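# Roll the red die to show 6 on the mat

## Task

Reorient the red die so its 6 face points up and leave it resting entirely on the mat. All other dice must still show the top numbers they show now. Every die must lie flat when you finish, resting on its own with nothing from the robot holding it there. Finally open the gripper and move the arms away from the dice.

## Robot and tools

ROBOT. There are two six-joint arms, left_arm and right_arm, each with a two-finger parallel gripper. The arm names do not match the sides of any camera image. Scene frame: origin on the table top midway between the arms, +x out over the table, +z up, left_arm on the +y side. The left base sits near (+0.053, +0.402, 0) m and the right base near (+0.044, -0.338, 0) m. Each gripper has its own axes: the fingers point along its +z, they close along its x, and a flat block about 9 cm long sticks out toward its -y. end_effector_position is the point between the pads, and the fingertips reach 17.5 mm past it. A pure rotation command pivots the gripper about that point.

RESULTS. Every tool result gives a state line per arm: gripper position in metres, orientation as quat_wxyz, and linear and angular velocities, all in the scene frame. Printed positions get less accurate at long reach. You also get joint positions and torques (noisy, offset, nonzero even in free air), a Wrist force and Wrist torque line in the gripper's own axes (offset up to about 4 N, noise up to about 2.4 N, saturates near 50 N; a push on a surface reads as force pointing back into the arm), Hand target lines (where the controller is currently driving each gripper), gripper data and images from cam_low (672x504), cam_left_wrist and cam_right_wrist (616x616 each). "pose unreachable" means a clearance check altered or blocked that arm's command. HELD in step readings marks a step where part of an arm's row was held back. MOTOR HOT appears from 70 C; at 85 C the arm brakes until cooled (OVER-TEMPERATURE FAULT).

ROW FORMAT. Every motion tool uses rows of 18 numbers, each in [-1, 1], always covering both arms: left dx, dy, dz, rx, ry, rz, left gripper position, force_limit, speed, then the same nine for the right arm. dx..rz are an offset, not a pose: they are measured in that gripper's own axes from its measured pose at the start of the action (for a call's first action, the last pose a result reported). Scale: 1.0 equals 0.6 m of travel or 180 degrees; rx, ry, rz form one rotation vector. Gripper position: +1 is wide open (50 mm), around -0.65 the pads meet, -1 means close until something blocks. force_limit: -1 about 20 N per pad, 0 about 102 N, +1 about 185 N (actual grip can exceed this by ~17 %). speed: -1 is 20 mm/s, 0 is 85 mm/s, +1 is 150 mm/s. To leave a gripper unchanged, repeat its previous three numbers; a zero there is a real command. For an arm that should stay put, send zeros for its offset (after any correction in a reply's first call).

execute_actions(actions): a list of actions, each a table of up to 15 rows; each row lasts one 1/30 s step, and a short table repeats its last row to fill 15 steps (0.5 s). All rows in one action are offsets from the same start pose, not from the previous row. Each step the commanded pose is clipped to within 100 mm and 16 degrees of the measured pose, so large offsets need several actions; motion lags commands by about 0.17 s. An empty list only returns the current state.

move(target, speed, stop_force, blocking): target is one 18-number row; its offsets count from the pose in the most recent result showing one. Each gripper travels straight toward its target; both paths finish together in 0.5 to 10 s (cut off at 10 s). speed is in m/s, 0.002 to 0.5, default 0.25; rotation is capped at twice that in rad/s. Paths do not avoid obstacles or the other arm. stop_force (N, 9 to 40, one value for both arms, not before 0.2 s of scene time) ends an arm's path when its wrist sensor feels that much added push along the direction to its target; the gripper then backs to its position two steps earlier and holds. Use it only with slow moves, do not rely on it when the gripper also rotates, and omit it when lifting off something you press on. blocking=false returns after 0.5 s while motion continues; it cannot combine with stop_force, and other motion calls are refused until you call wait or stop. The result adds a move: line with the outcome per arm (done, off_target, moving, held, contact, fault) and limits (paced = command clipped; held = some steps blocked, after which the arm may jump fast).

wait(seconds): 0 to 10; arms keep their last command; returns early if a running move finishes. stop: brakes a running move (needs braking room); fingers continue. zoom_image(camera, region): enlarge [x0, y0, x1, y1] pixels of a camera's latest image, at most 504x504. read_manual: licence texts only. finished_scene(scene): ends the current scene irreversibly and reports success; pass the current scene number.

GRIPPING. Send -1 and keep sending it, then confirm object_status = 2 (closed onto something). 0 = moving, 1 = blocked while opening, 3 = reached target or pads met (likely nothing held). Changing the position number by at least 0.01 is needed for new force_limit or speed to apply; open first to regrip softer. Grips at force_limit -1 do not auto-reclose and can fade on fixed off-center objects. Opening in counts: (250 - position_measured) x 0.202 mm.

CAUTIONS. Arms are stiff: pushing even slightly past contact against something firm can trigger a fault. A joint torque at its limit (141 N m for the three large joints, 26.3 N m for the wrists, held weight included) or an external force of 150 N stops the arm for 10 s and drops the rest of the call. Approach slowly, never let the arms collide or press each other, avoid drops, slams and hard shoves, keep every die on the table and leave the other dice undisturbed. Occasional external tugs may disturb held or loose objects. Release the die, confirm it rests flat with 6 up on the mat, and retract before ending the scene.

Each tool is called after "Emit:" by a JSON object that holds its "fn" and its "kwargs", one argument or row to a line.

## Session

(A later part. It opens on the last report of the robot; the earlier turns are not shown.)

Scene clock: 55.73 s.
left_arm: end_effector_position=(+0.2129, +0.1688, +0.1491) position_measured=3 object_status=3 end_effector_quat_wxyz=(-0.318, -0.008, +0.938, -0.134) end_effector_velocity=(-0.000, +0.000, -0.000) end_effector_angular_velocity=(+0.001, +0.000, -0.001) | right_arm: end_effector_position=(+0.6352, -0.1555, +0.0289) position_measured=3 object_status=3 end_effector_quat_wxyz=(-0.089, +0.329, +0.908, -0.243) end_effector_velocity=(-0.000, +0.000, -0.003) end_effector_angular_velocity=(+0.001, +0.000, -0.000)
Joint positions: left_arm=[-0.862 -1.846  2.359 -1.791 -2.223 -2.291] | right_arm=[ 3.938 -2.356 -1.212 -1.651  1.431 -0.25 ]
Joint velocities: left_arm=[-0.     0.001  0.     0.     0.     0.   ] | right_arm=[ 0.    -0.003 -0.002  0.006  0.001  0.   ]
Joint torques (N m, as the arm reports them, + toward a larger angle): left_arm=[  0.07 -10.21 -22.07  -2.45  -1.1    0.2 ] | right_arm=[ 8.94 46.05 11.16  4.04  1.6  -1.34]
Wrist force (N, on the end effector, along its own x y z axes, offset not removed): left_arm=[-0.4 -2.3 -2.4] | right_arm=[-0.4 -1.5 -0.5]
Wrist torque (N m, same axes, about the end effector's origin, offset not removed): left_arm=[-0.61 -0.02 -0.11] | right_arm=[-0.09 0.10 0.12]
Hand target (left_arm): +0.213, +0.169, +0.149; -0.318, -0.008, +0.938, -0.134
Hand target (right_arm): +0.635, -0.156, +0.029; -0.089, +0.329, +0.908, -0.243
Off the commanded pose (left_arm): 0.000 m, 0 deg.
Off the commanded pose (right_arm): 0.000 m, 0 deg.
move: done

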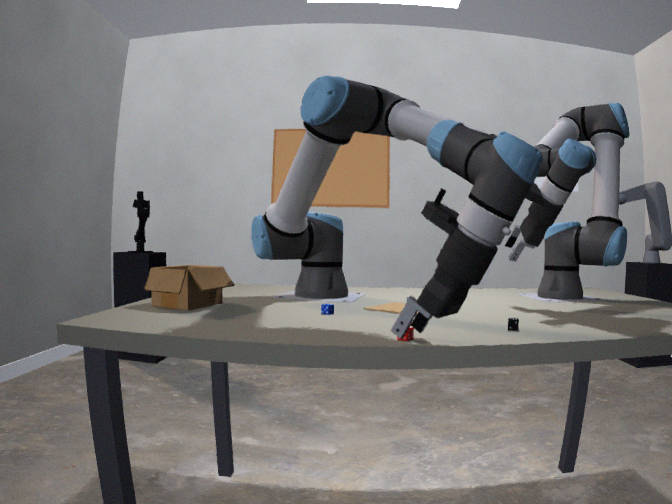

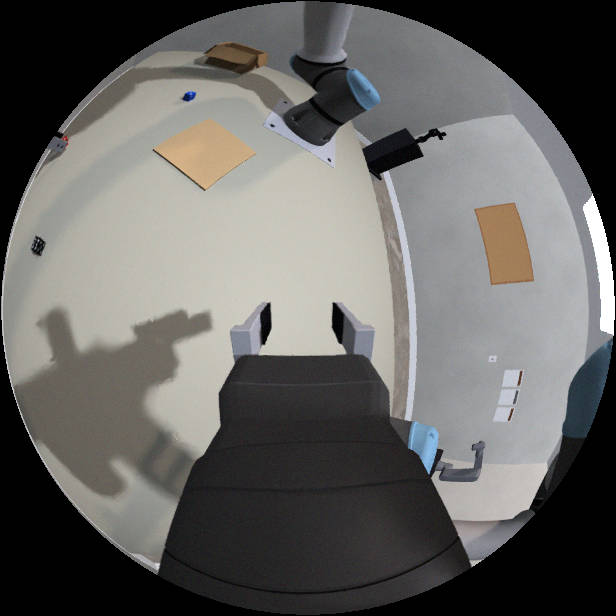

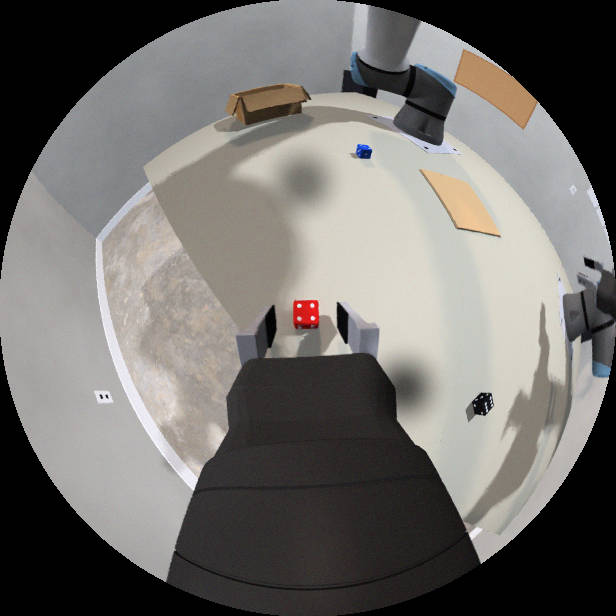

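Emit:
{"fn": "move", "kwargs": {
  "target": [0,0,0,0,0,0,1,0,0,0,0.004,0.007,0,0,0,1,-0.6,0],
  "speed": 0.02
}}

Emit:
{"fn": "move", "kwargs": {
  "target": [0,0,0,0,0,0,1,0,0,0,0,0,0,0,0,-1,-0.6,0]
}}

Emit:
{"fn": "move", "kwargs": {
  "target": [0,0,0,0,0,0,1,0,0,0,-0.05,-0.0866,0,0,0,-1,-0.6,0],
  "speed": 0.15
}}

Emit:
{"fn": "zoom_image", "kwargs": {
  "camera": "cam_low",
  "region": [360, 250, 460, 330]
}}

Emit:
{"fn": "move", "kwargs": {
  "target": [0,0,0,0,0,0,1,0,0,0.379,-0.24,0.186,-0.2526,0.1983,-0.7401,-1,-0.6,0],
  "speed": 0.4
}}

Scene clock: 71.37 s.
left_arm: end_effector_position=(+0.2129, +0.1688, +0.1491) position_measured=3 object_status=3 end_effector_quat_wxyz=(-0.318, -0.008, +0.938, -0.134) end_effector_velocity=(-0.000, +0.000, -0.000) end_effector_angular_velocity=(+0.000, -0.001, -0.001) | right_arm: end_effector_position=(+0.6352, -0.1555, +0.0243) position_measured=3 object_status=3 end_effector_quat_wxyz=(-0.089, +0.329, +0.908, -0.243) end_effector_velocity=(+0.000, -0.000, -0.002) end_effector_angular_velocity=(-0.001, -0.000, +0.001)
Joint positions: left_arm=[-0.862 -1.846  2.359 -1.791 -2.223 -2.291] | right_arm=[ 3.938 -2.361 -1.216 -1.642  1.431 -0.25 ]
Joint velocities: left_arm=[-0.001 -0.     0.    -0.     0.001  0.   ] | right_arm=[ 0.    -0.002 -0.002  0.004 -0.001 -0.001]
Joint torques (N m, as the arm reports them, + toward a larger angle): left_arm=[  0.42 -11.81 -23.18  -2.58  -1.25   0.01] | right_arm=[ 8.78 46.93 10.38  3.65 -0.24 -0.29]
Wrist force (N, on the end effector, along its own x y z axes, offset not removed): left_arm=[0.2 -0.6 -2.8] | right_arm=[0.0 0.1 -1.0]
Wrist torque (N m, same axes, about the end effector's origin, offset not removed): left_arm=[-0.31 -0.16 -0.13] | right_arm=[0.08 0.04 0.01]
Hand target (left_arm): +0.213, +0.169, +0.149; -0.318, -0.008, +0.938, -0.134
Hand target (right_arm): +0.635, -0.156, +0.024; -0.089, +0.329, +0.908, -0.243
Off the commanded pose (left_arm): 0.000 m, 0 deg.
Off the commanded pose (right_arm): 0.000 m, 0 deg.
move: done

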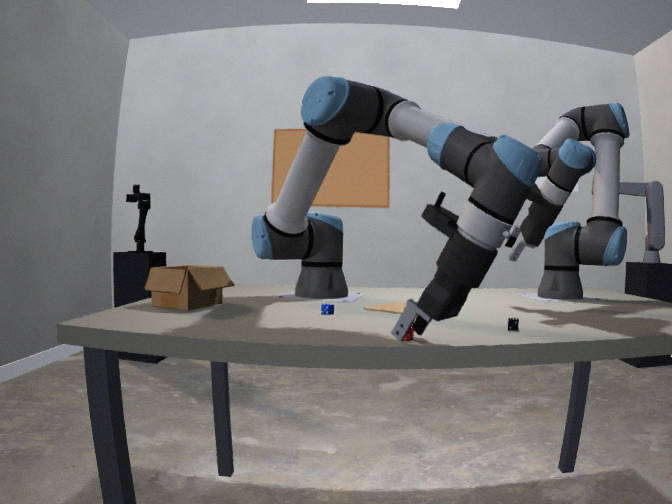

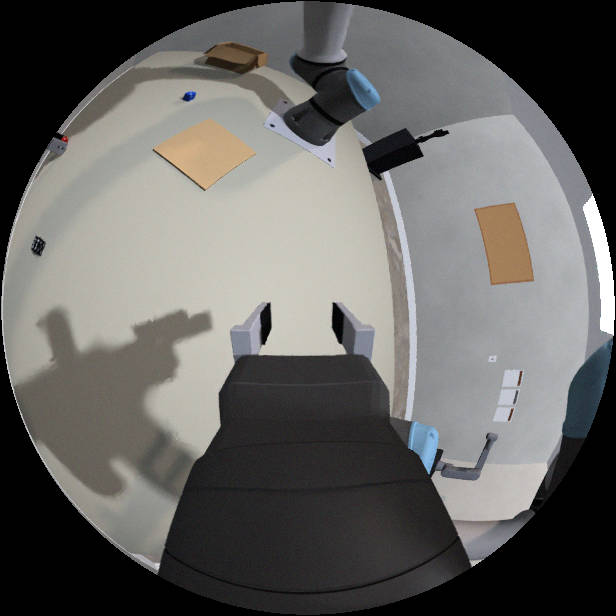

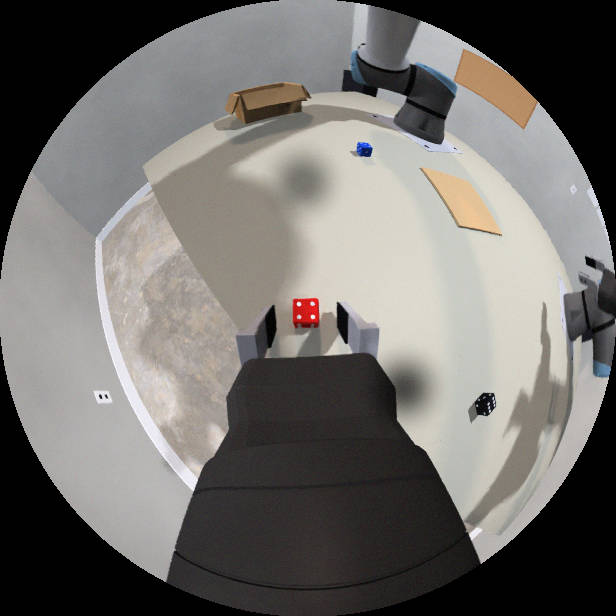

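Scene clock: 71.97 s.
left_arm: end_effector_position=(+0.2129, +0.1688, +0.1491) position_measured=3 object_status=3 end_effector_quat_wxyz=(-0.318, -0.008, +0.938, -0.134) end_effector_velocity=(-0.000, -0.000, +0.000) end_effector_angular_velocity=(-0.001, +0.000, +0.000) | right_arm: end_effector_position=(+0.6352, -0.1555, +0.0242) position_measured=159 object_status=2 end_effector_quat_wxyz=(-0.089, +0.329, +0.908, -0.243) end_effector_velocity=(-0.000, -0.000, +0.000) end_effector_angular_velocity=(+0.000, +0.001, +0.000)
Joint positions: left_arm=[-0.862 -1.846  2.359 -1.791 -2.223 -2.291] | right_arm=[ 3.938 -2.361 -1.216 -1.642  1.431 -0.25 ]
Joint velocities: left_arm=[-0.    -0.001 -0.     0.    -0.001 -0.   ] | right_arm=[-0.    -0.     0.    -0.001  0.001 -0.   ]
Joint torques (N m, as the arm reports them, + toward a larger angle): left_arm=[ -0.14 -11.89 -22.36  -2.87  -1.26   0.3 ] | right_arm=[ 8.44 54.28 18.61 -0.88 -0.19  0.2 ]
Wrist force (N, on the end effector, along its own x y z axes, offset not removed): left_arm=[1.0 -0.3 -2.7] | right_arm=[-0.4 -0.9 0.0]
Wrist torque (N m, same axes, about the end effector's origin, offset not removed): left_arm=[-0.24 -0.24 -0.13] | right_arm=[0.04 0.20 0.03]
Hand target (left_arm): +0.213, +0.169, +0.149; -0.318, -0.008, +0.938, -0.134
Hand target (right_arm): +0.635, -0.156, +0.024; -0.089, +0.329, +0.908, -0.243
Off the commanded pose (left_arm): 0.000 m, 0 deg.
Off the commanded pose (right_arm): 0.000 m, 0 deg.
move: done

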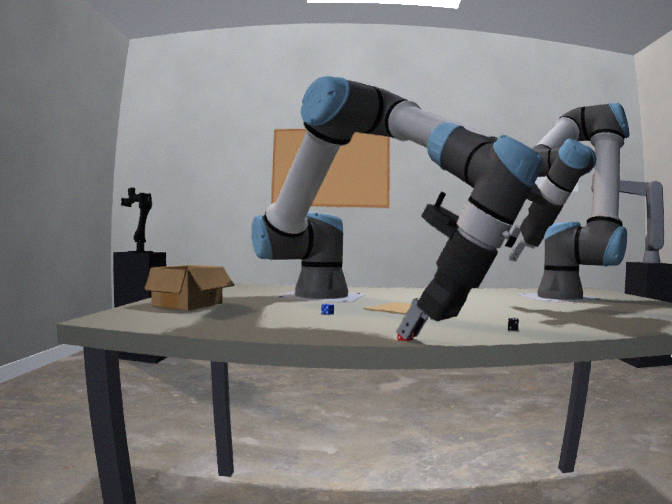

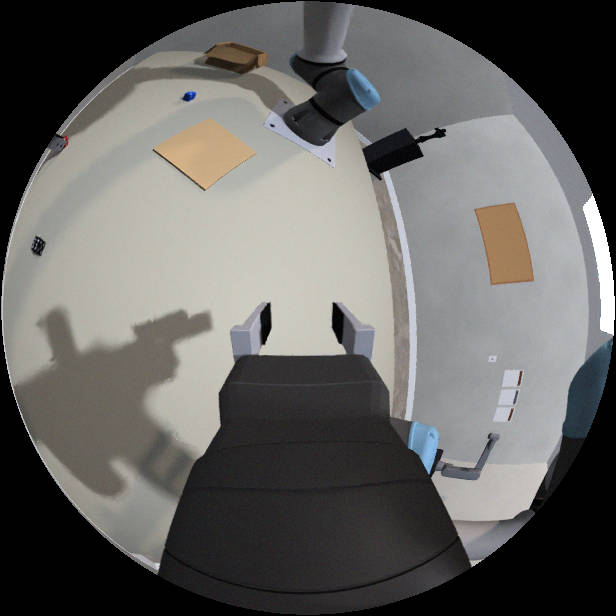

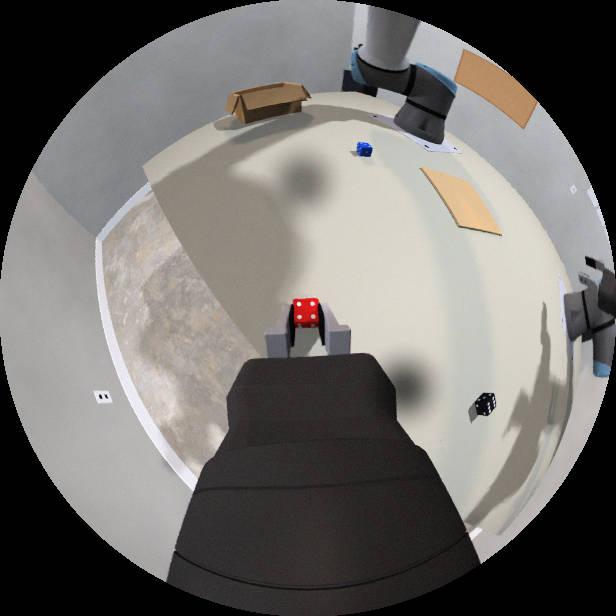

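Scene clock: 72.97 s.
left_arm: end_effector_position=(+0.2129, +0.1688, +0.1491) position_measured=3 object_status=3 end_effector_quat_wxyz=(-0.318, -0.008, +0.938, -0.134) end_effector_velocity=(+0.000, +0.000, -0.000) end_effector_angular_velocity=(+0.001, +0.000, +0.000) | right_arm: end_effector_position=(+0.6353, -0.1556, +0.0839) position_measured=159 object_status=2 end_effector_quat_wxyz=(-0.089, +0.329, +0.908, -0.243) end_effector_velocity=(-0.000, +0.000, +0.003) end_effector_angular_velocity=(-0.000, -0.000, -0.001)
Joint positions: left_arm=[-0.862 -1.846  2.359 -1.791 -2.223 -2.291] | right_arm=[ 3.938 -2.305 -1.153 -1.761  1.431 -0.251]
Joint velocities: left_arm=[ 0.  0.  0. -0.  0.  0.] | right_arm=[ 0.     0.002  0.004 -0.006  0.     0.001]
Joint torques (N m, as the arm reports them, + toward a larger angle): left_arm=[ -0.24 -11.23 -21.45  -2.63  -1.23   0.  ] | right_arm=[-9.06 58.89 35.98 -0.5   1.42  1.46]
Wrist force (N, on the end effector, along its own x y z axes, offset not removed): left_arm=[-0.6 -0.7 -1.3] | right_arm=[0.2 -0.1 -1.6]
Wrist torque (N m, same axes, about the end effector's origin, offset not removed): left_arm=[-0.31 0.01 -0.25] | right_arm=[0.13 0.14 -0.01]
Hand target (left_arm): +0.213, +0.169, +0.149; -0.318, -0.008, +0.938, -0.134
Hand target (right_arm): +0.635, -0.156, +0.084; -0.089, +0.329, +0.908, -0.243
Off the commanded pose (left_arm): 0.000 m, 0 deg.
Off the commanded pose (right_arm): 0.000 m, 0 deg.
move: done

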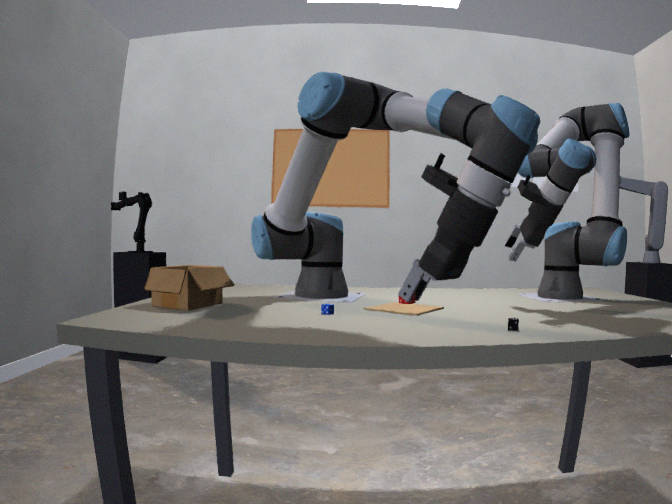

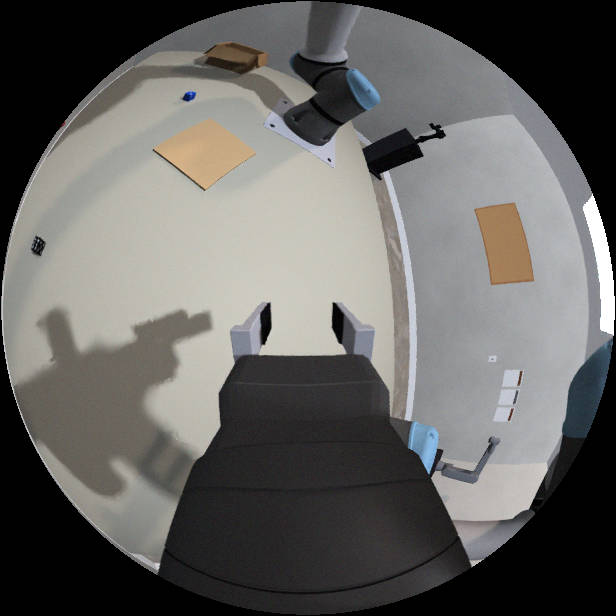

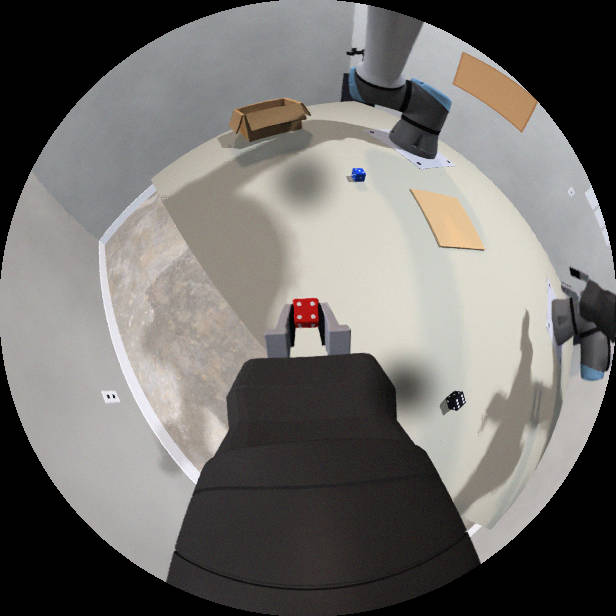

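Region (360, 250, 460, 330) of cam_low's 672x504 image, scaled by 5.040, with more detail than that image has; it fills the top 403 rows of this view, and the rest is white.

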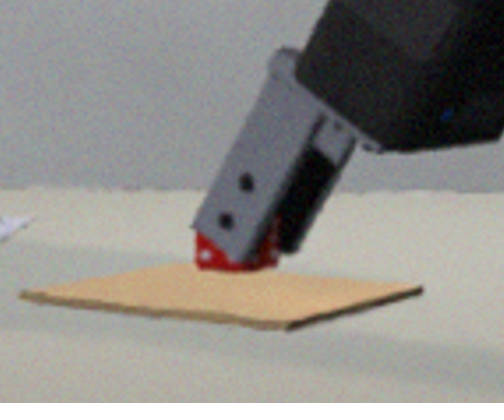

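Scene clock: 76.80 s.
left_arm: end_effector_position=(+0.2129, +0.1688, +0.1491) position_measured=3 object_status=3 end_effector_quat_wxyz=(-0.318, -0.008, +0.938, -0.134) end_effector_velocity=(-0.000, -0.000, +0.001) end_effector_angular_velocity=(-0.002, -0.000, +0.000) | right_arm: end_effector_position=(+0.3450, -0.1486, +0.0597) position_measured=159 object_status=2 end_effector_quat_wxyz=(+0.354, +0.613, -0.612, -0.354) end_effector_velocity=(-0.001, -0.000, -0.000) end_effector_angular_velocity=(+0.010, +0.005, +0.010)
Joint positions: left_arm=[-0.862 -1.846  2.359 -1.791 -2.223 -2.291] | right_arm=[ 3.936 -2.011 -1.813 -1.854  2.07  -2.822]
Joint velocities: left_arm=[ 0.    -0.002  0.    -0.    -0.001 -0.   ] | right_arm=[ 0.002 -0.002  0.    -0.005 -0.001 -0.016]
Joint torques (N m, as the arm reports them, + toward a larger angle): left_arm=[ -1.48 -11.45 -22.08  -2.88  -1.22   0.32] | right_arm=[ 7.34 29.11 10.4  -2.43 -1.24 -1.2 ]
Wrist force (N, on the end effector, along its own x y z axes, offset not removed): left_arm=[-1.5 -1.0 -2.5] | right_arm=[-1.2 -0.5 -1.0]
Wrist torque (N m, same axes, about the end effector's origin, offset not removed): left_arm=[-0.37 0.20 -0.06] | right_arm=[-0.03 0.35 0.10]
Hand target (left_arm): +0.213, +0.169, +0.149; -0.318, -0.008, +0.938, -0.134
Hand target (right_arm): +0.345, -0.149, +0.060; +0.354, +0.613, -0.611, -0.354
Off the commanded pose (left_arm): 0.000 m, 0 deg.
Off the commanded pose (right_arm): 0.000 m, 0 deg.
move: done

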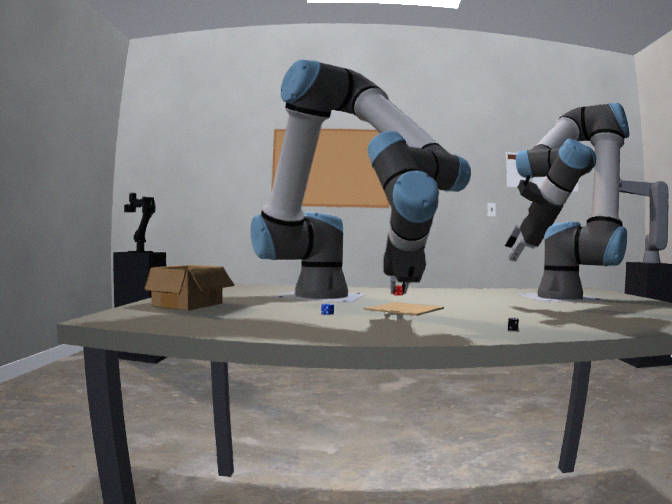

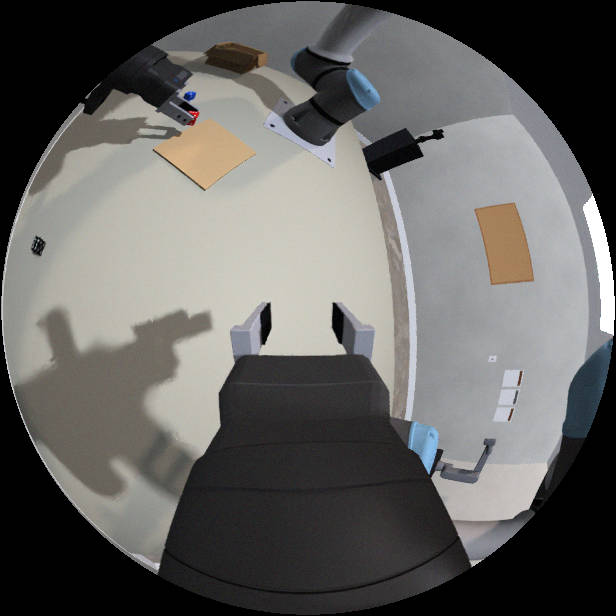

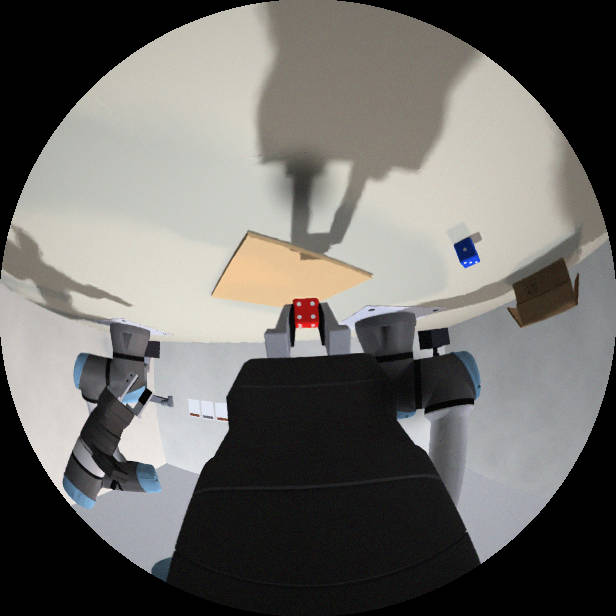

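Emit:
{"fn": "move", "kwargs": {
  "target": [0,0,0,0,0,0,1,0,0,-0.033,-0.006,0.09,0,0,0,-1,-0.6,0],
  "speed": 0.1
}}

Emit:
{"fn": "move", "kwargs": {
  "target": [0,0,0,0,0,0,1,0,0,0,-0.02,0.0115,0,0,0,-1,-0.6,0],
  "speed": 0.004,
  "stop_force": 9
}}

Scene clock: 83.83 s.
left_arm: end_effector_position=(+0.2129, +0.1688, +0.1491) position_measured=3 object_status=3 end_effector_quat_wxyz=(-0.318, -0.008, +0.938, -0.134) end_effector_velocity=(+0.000, +0.000, -0.000) end_effector_angular_velocity=(+0.000, -0.000, -0.000) | right_arm: end_effector_position=(+0.3003, -0.1290, +0.0298) position_measured=159 object_status=2 end_effector_quat_wxyz=(+0.354, +0.613, -0.612, -0.354) end_effector_velocity=(-0.002, +0.001, -0.002) end_effector_angular_velocity=(+0.000, -0.001, +0.001)
Joint positions: left_arm=[-0.862 -1.846  2.359 -1.791 -2.223 -2.291] | right_arm=[ 4.016 -1.995 -1.948 -1.708  2.136 -2.768]
Joint velocities: left_arm=[ 0. -0. -0.  0.  0.  0.] | right_arm=[ 0.005  0.001 -0.007  0.009  0.003  0.004]
Joint torques (N m, as the arm reports them, + toward a larger angle): left_arm=[  0.54 -11.67 -21.86  -2.49  -1.35   0.11] | right_arm=[ 8.13 39.87  6.45  2.52  2.74  1.47]
Wrist force (N, on the end effector, along its own x y z axes, offset not removed): left_arm=[-0.6 0.1 -2.6] | right_arm=[-1.8 -1.2 -0.7]
Wrist torque (N m, same axes, about the end effector's origin, offset not removed): left_arm=[-0.14 0.00 -0.01] | right_arm=[-0.10 0.49 0.07]
Hand target (left_arm): +0.213, +0.169, +0.149; -0.318, -0.008, +0.938, -0.134
Hand target (right_arm): +0.300, -0.129, +0.030; +0.354, +0.613, -0.612, -0.354
Off the commanded pose (left_arm): 0.000 m, 0 deg.
Off the commanded pose (right_arm): 0.000 m, 0 deg.
move: done

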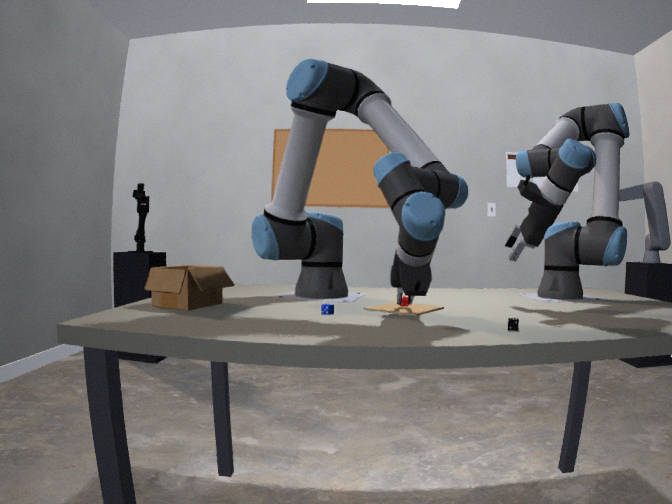

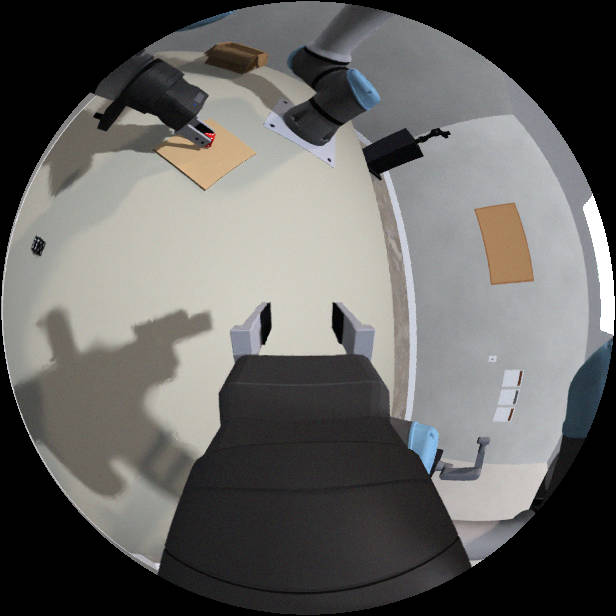

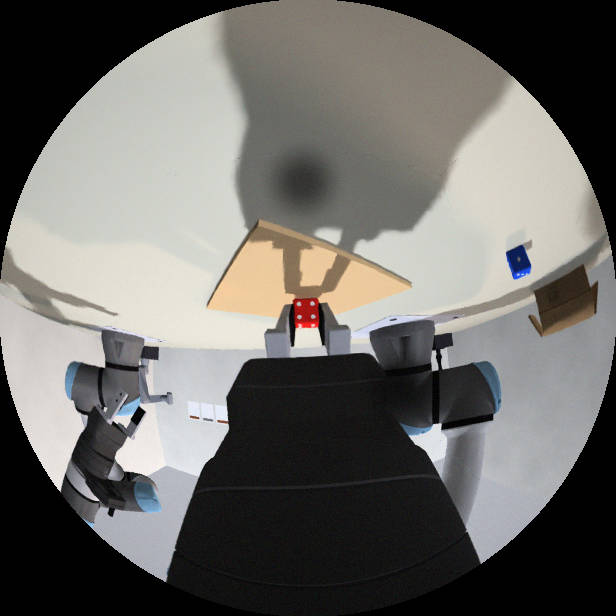

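Scene clock: 85.60 s.
left_arm: end_effector_position=(+0.2129, +0.1688, +0.1491) position_measured=3 object_status=3 end_effector_quat_wxyz=(-0.318, -0.008, +0.938, -0.134) end_effector_velocity=(+0.000, +0.000, +0.000) end_effector_angular_velocity=(-0.001, -0.001, -0.000) | right_arm: end_effector_position=(+0.3003, -0.1290, +0.0242) position_measured=159 object_status=2 end_effector_quat_wxyz=(+0.354, +0.613, -0.612, -0.354) end_effector_velocity=(-0.001, -0.000, +0.001) end_effector_angular_velocity=(-0.001, +0.002, -0.001)
Joint positions: left_arm=[-0.862 -1.846  2.359 -1.791 -2.223 -2.291] | right_arm=[ 4.016 -2.005 -1.952 -1.694  2.136 -2.768]
Joint velocities: left_arm=[ 0.    -0.001 -0.    -0.     0.     0.   ] | right_arm=[ 0.     0.002  0.    -0.004  0.001 -0.   ]
Joint torques (N m, as the arm reports them, + toward a larger angle): left_arm=[ -0.49 -12.38 -23.09  -2.12  -1.21   0.24] | right_arm=[-5.04 32.43  6.11 -0.04 -0.85 -1.21]
Wrist force (N, on the end effector, along its own x y z axes, offset not removed): left_arm=[-0.7 -0.8 -1.6] | right_arm=[0.1 17.0 -16.7]
Wrist torque (N m, same axes, about the end effector's origin, offset not removed): left_arm=[-0.33 0.09 -0.13] | right_arm=[-0.12 0.58 0.06]
Hand target (left_arm): +0.213, +0.169, +0.149; -0.318, -0.008, +0.938, -0.134
Hand target (right_arm): +0.300, -0.129, +0.024; +0.354, +0.613, -0.612, -0.354
Off the commanded pose (left_arm): 0.000 m, 0 deg.
Off the commanded pose (right_arm): 0.008 m, 0 deg.
move: contact (right_arm)

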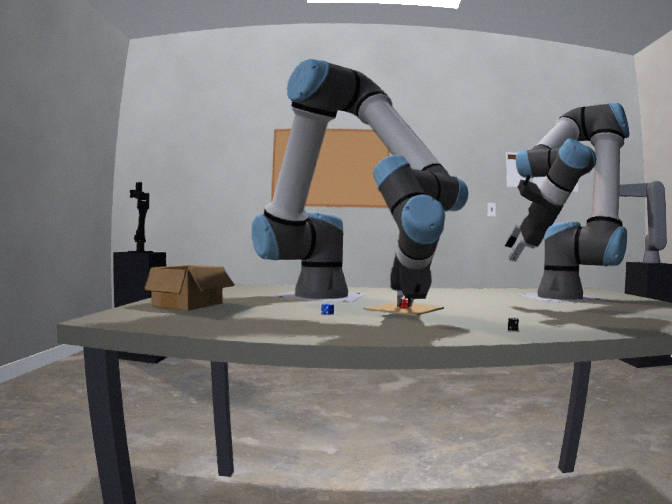

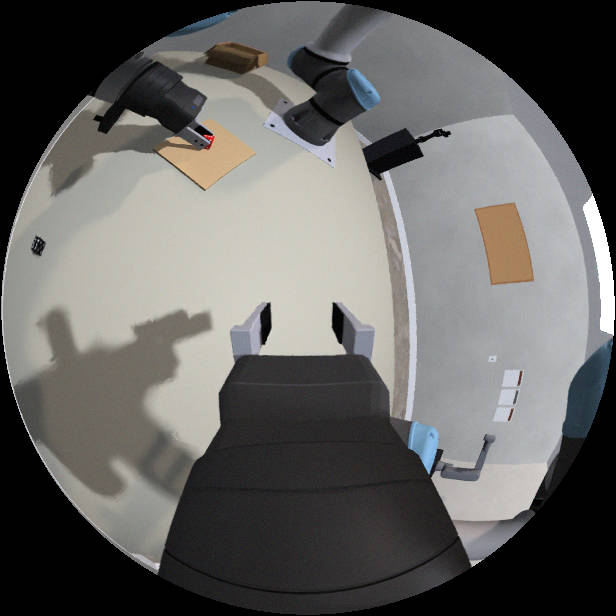

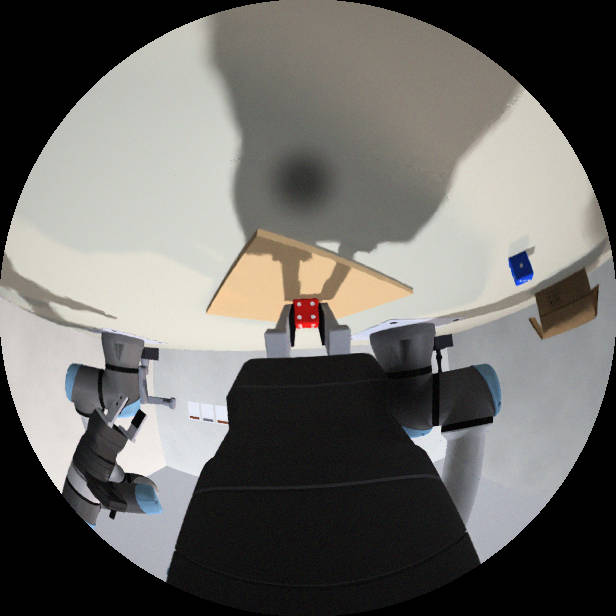

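Emit:
{"fn": "move", "kwargs": {
  "target": [0,0,0,0,0,0,1,0,0,0,0,0,0,0,0,1,-0.6,0]
}}

Emit:
{"fn": "move", "kwargs": {
  "target": [0,0,0,0,0,0,1,0,0,0,0.1,-0.15,0,0,0,1,-0.6,0]
}}

Emit:
{"fn": "zoom_image", "kwargs": {
  "camera": "cam_left_wrist",
  "region": [140, 80, 270, 200]
}}

Scene clock: 89.53 s.
left_arm: end_effector_position=(+0.2129, +0.1688, +0.1491) position_measured=3 object_status=3 end_effector_quat_wxyz=(-0.318, -0.008, +0.938, -0.134) end_effector_velocity=(-0.000, -0.000, -0.000) end_effector_angular_velocity=(+0.001, +0.001, -0.000) | right_arm: end_effector_position=(+0.3004, -0.1290, +0.0243) position_measured=3 object_status=3 end_effector_quat_wxyz=(+0.354, +0.613, -0.612, -0.354) end_effector_velocity=(+0.000, -0.000, -0.000) end_effector_angular_velocity=(+0.000, -0.000, +0.001)
Joint positions: left_arm=[-0.862 -1.846  2.359 -1.791 -2.223 -2.291] | right_arm=[ 4.016 -2.005 -1.952 -1.694  2.136 -2.768]
Joint velocities: left_arm=[-0.     0.001 -0.    -0.    -0.     0.   ] | right_arm=[ 0.    -0.001  0.     0.    -0.001 -0.001]
Joint torques (N m, as the arm reports them, + toward a larger angle): left_arm=[ -0.61 -12.11 -21.7   -2.38  -1.49   0.41] | right_arm=[ 5.69 27.18  5.82  2.57 -0.89 -1.03]
Wrist force (N, on the end effector, along its own x y z axes, offset not removed): left_arm=[-0.6 -1.0 -1.0] | right_arm=[1.8 -1.0 -2.4]
Wrist torque (N m, same axes, about the end effector's origin, offset not removed): left_arm=[-0.32 0.03 -0.18] | right_arm=[-0.15 -0.16 0.00]
Hand target (left_arm): +0.213, +0.169, +0.149; -0.318, -0.008, +0.938, -0.134
Hand target (right_arm): +0.300, -0.129, +0.024; +0.354, +0.613, -0.612, -0.354
Off the commanded pose (left_arm): 0.000 m, 0 deg.
Off the commanded pose (right_arm): 0.000 m, 0 deg.
move: done

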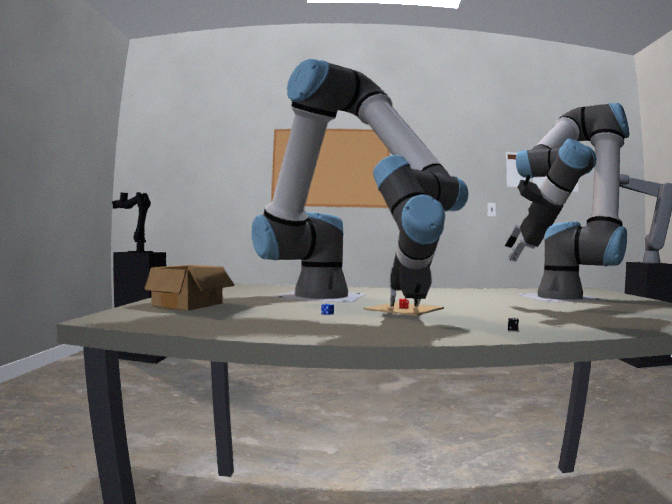

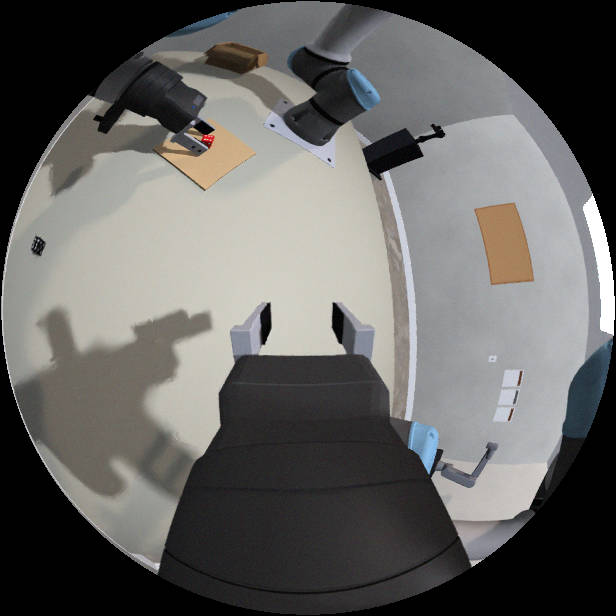

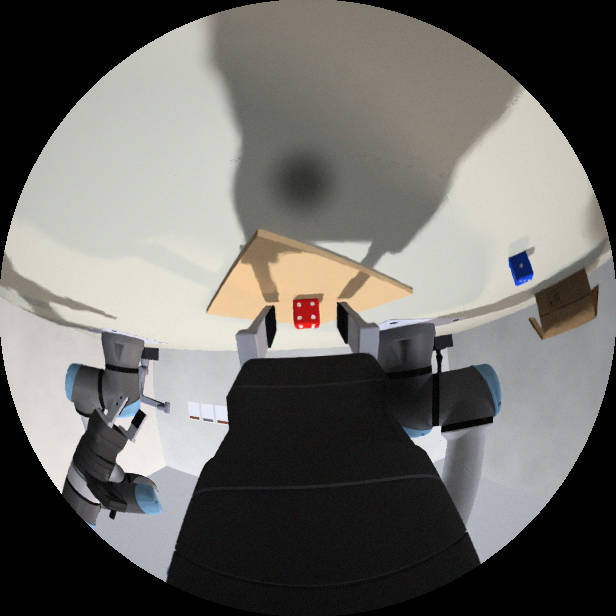

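Scene clock: 90.63 s.
left_arm: end_effector_position=(+0.2129, +0.1688, +0.1491) position_measured=3 object_status=3 end_effector_quat_wxyz=(-0.318, -0.008, +0.938, -0.134) end_effector_velocity=(-0.000, -0.000, -0.000) end_effector_angular_velocity=(+0.001, +0.000, -0.001) | right_arm: end_effector_position=(+0.3482, -0.1289, +0.1209) position_measured=3 object_status=3 end_effector_quat_wxyz=(+0.354, +0.613, -0.612, -0.354) end_effector_velocity=(+0.001, +0.000, +0.002) end_effector_angular_velocity=(-0.001, +0.002, +0.001)
Joint positions: left_arm=[-0.862 -1.846  2.359 -1.791 -2.223 -2.291] | right_arm=[ 3.962 -1.947 -1.723 -2.     2.092 -2.804]
Joint velocities: left_arm=[-0.001  0.     0.    -0.     0.    -0.   ] | right_arm=[-0.001 -0.001  0.008 -0.01  -0.001 -0.001]
Joint torques (N m, as the arm reports them, + toward a larger angle): left_arm=[  0.3  -11.27 -22.56  -2.44  -1.46   0.16] | right_arm=[-8.76 28.64 30.66 -2.45 -1.06 -1.42]
Wrist force (N, on the end effector, along its own x y z axes, offset not removed): left_arm=[-0.6 -2.3 -3.2] | right_arm=[-0.1 -1.0 -0.4]
Wrist torque (N m, same axes, about the end effector's origin, offset not removed): left_arm=[-0.59 0.00 -0.11] | right_arm=[-0.13 0.17 0.12]
Hand target (left_arm): +0.213, +0.169, +0.149; -0.318, -0.008, +0.938, -0.134
Hand target (right_arm): +0.348, -0.129, +0.121; +0.354, +0.613, -0.612, -0.354
Off the commanded pose (left_arm): 0.000 m, 0 deg.
Off the commanded pose (right_arm): 0.000 m, 0 deg.
move: done

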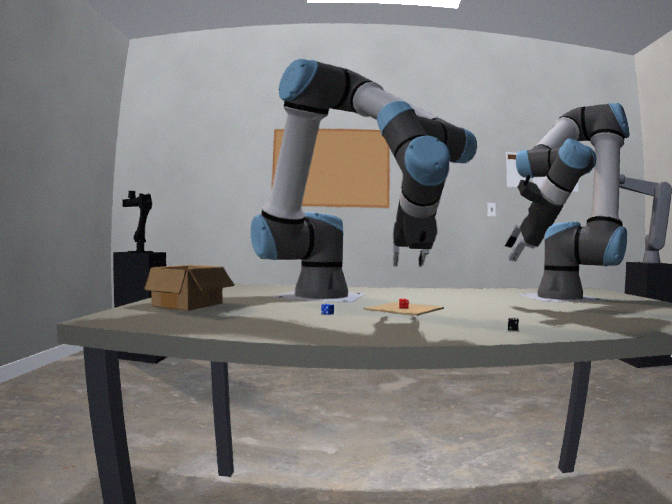

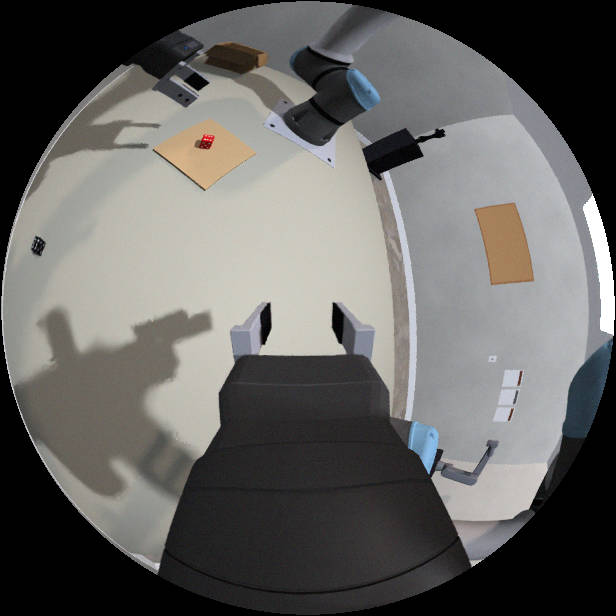

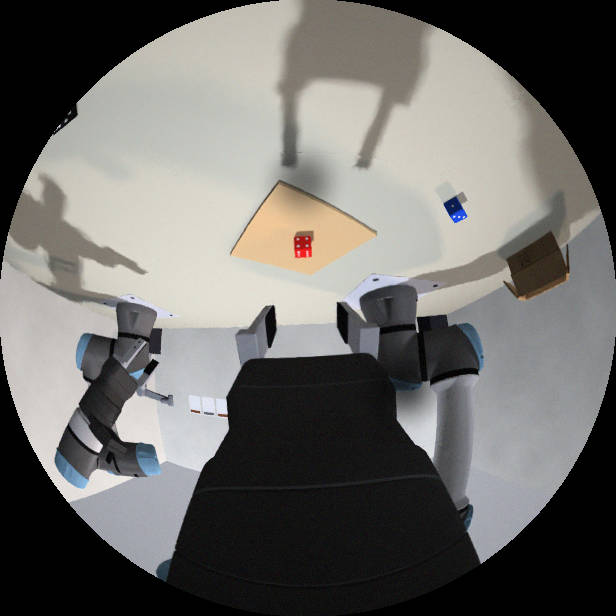

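Region (140, 80, 270, 200) of cam_left_wrist's 616x616 image, scaled by 3.877, with more detail than that image has; it fills the top 465 rows of this view, and the rest is white.

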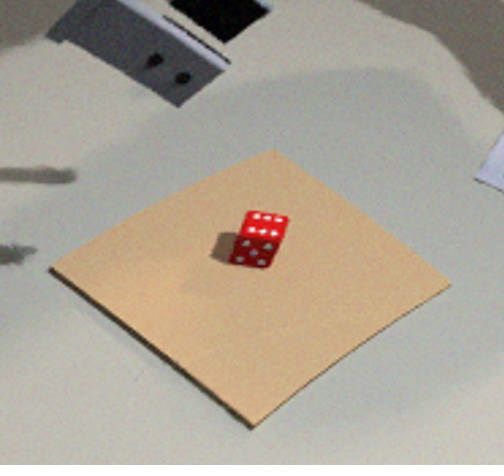

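Emit:
{"fn": "finished_scene", "kwargs": {
  "scene": 1
}}

The scene is finished: the task was done.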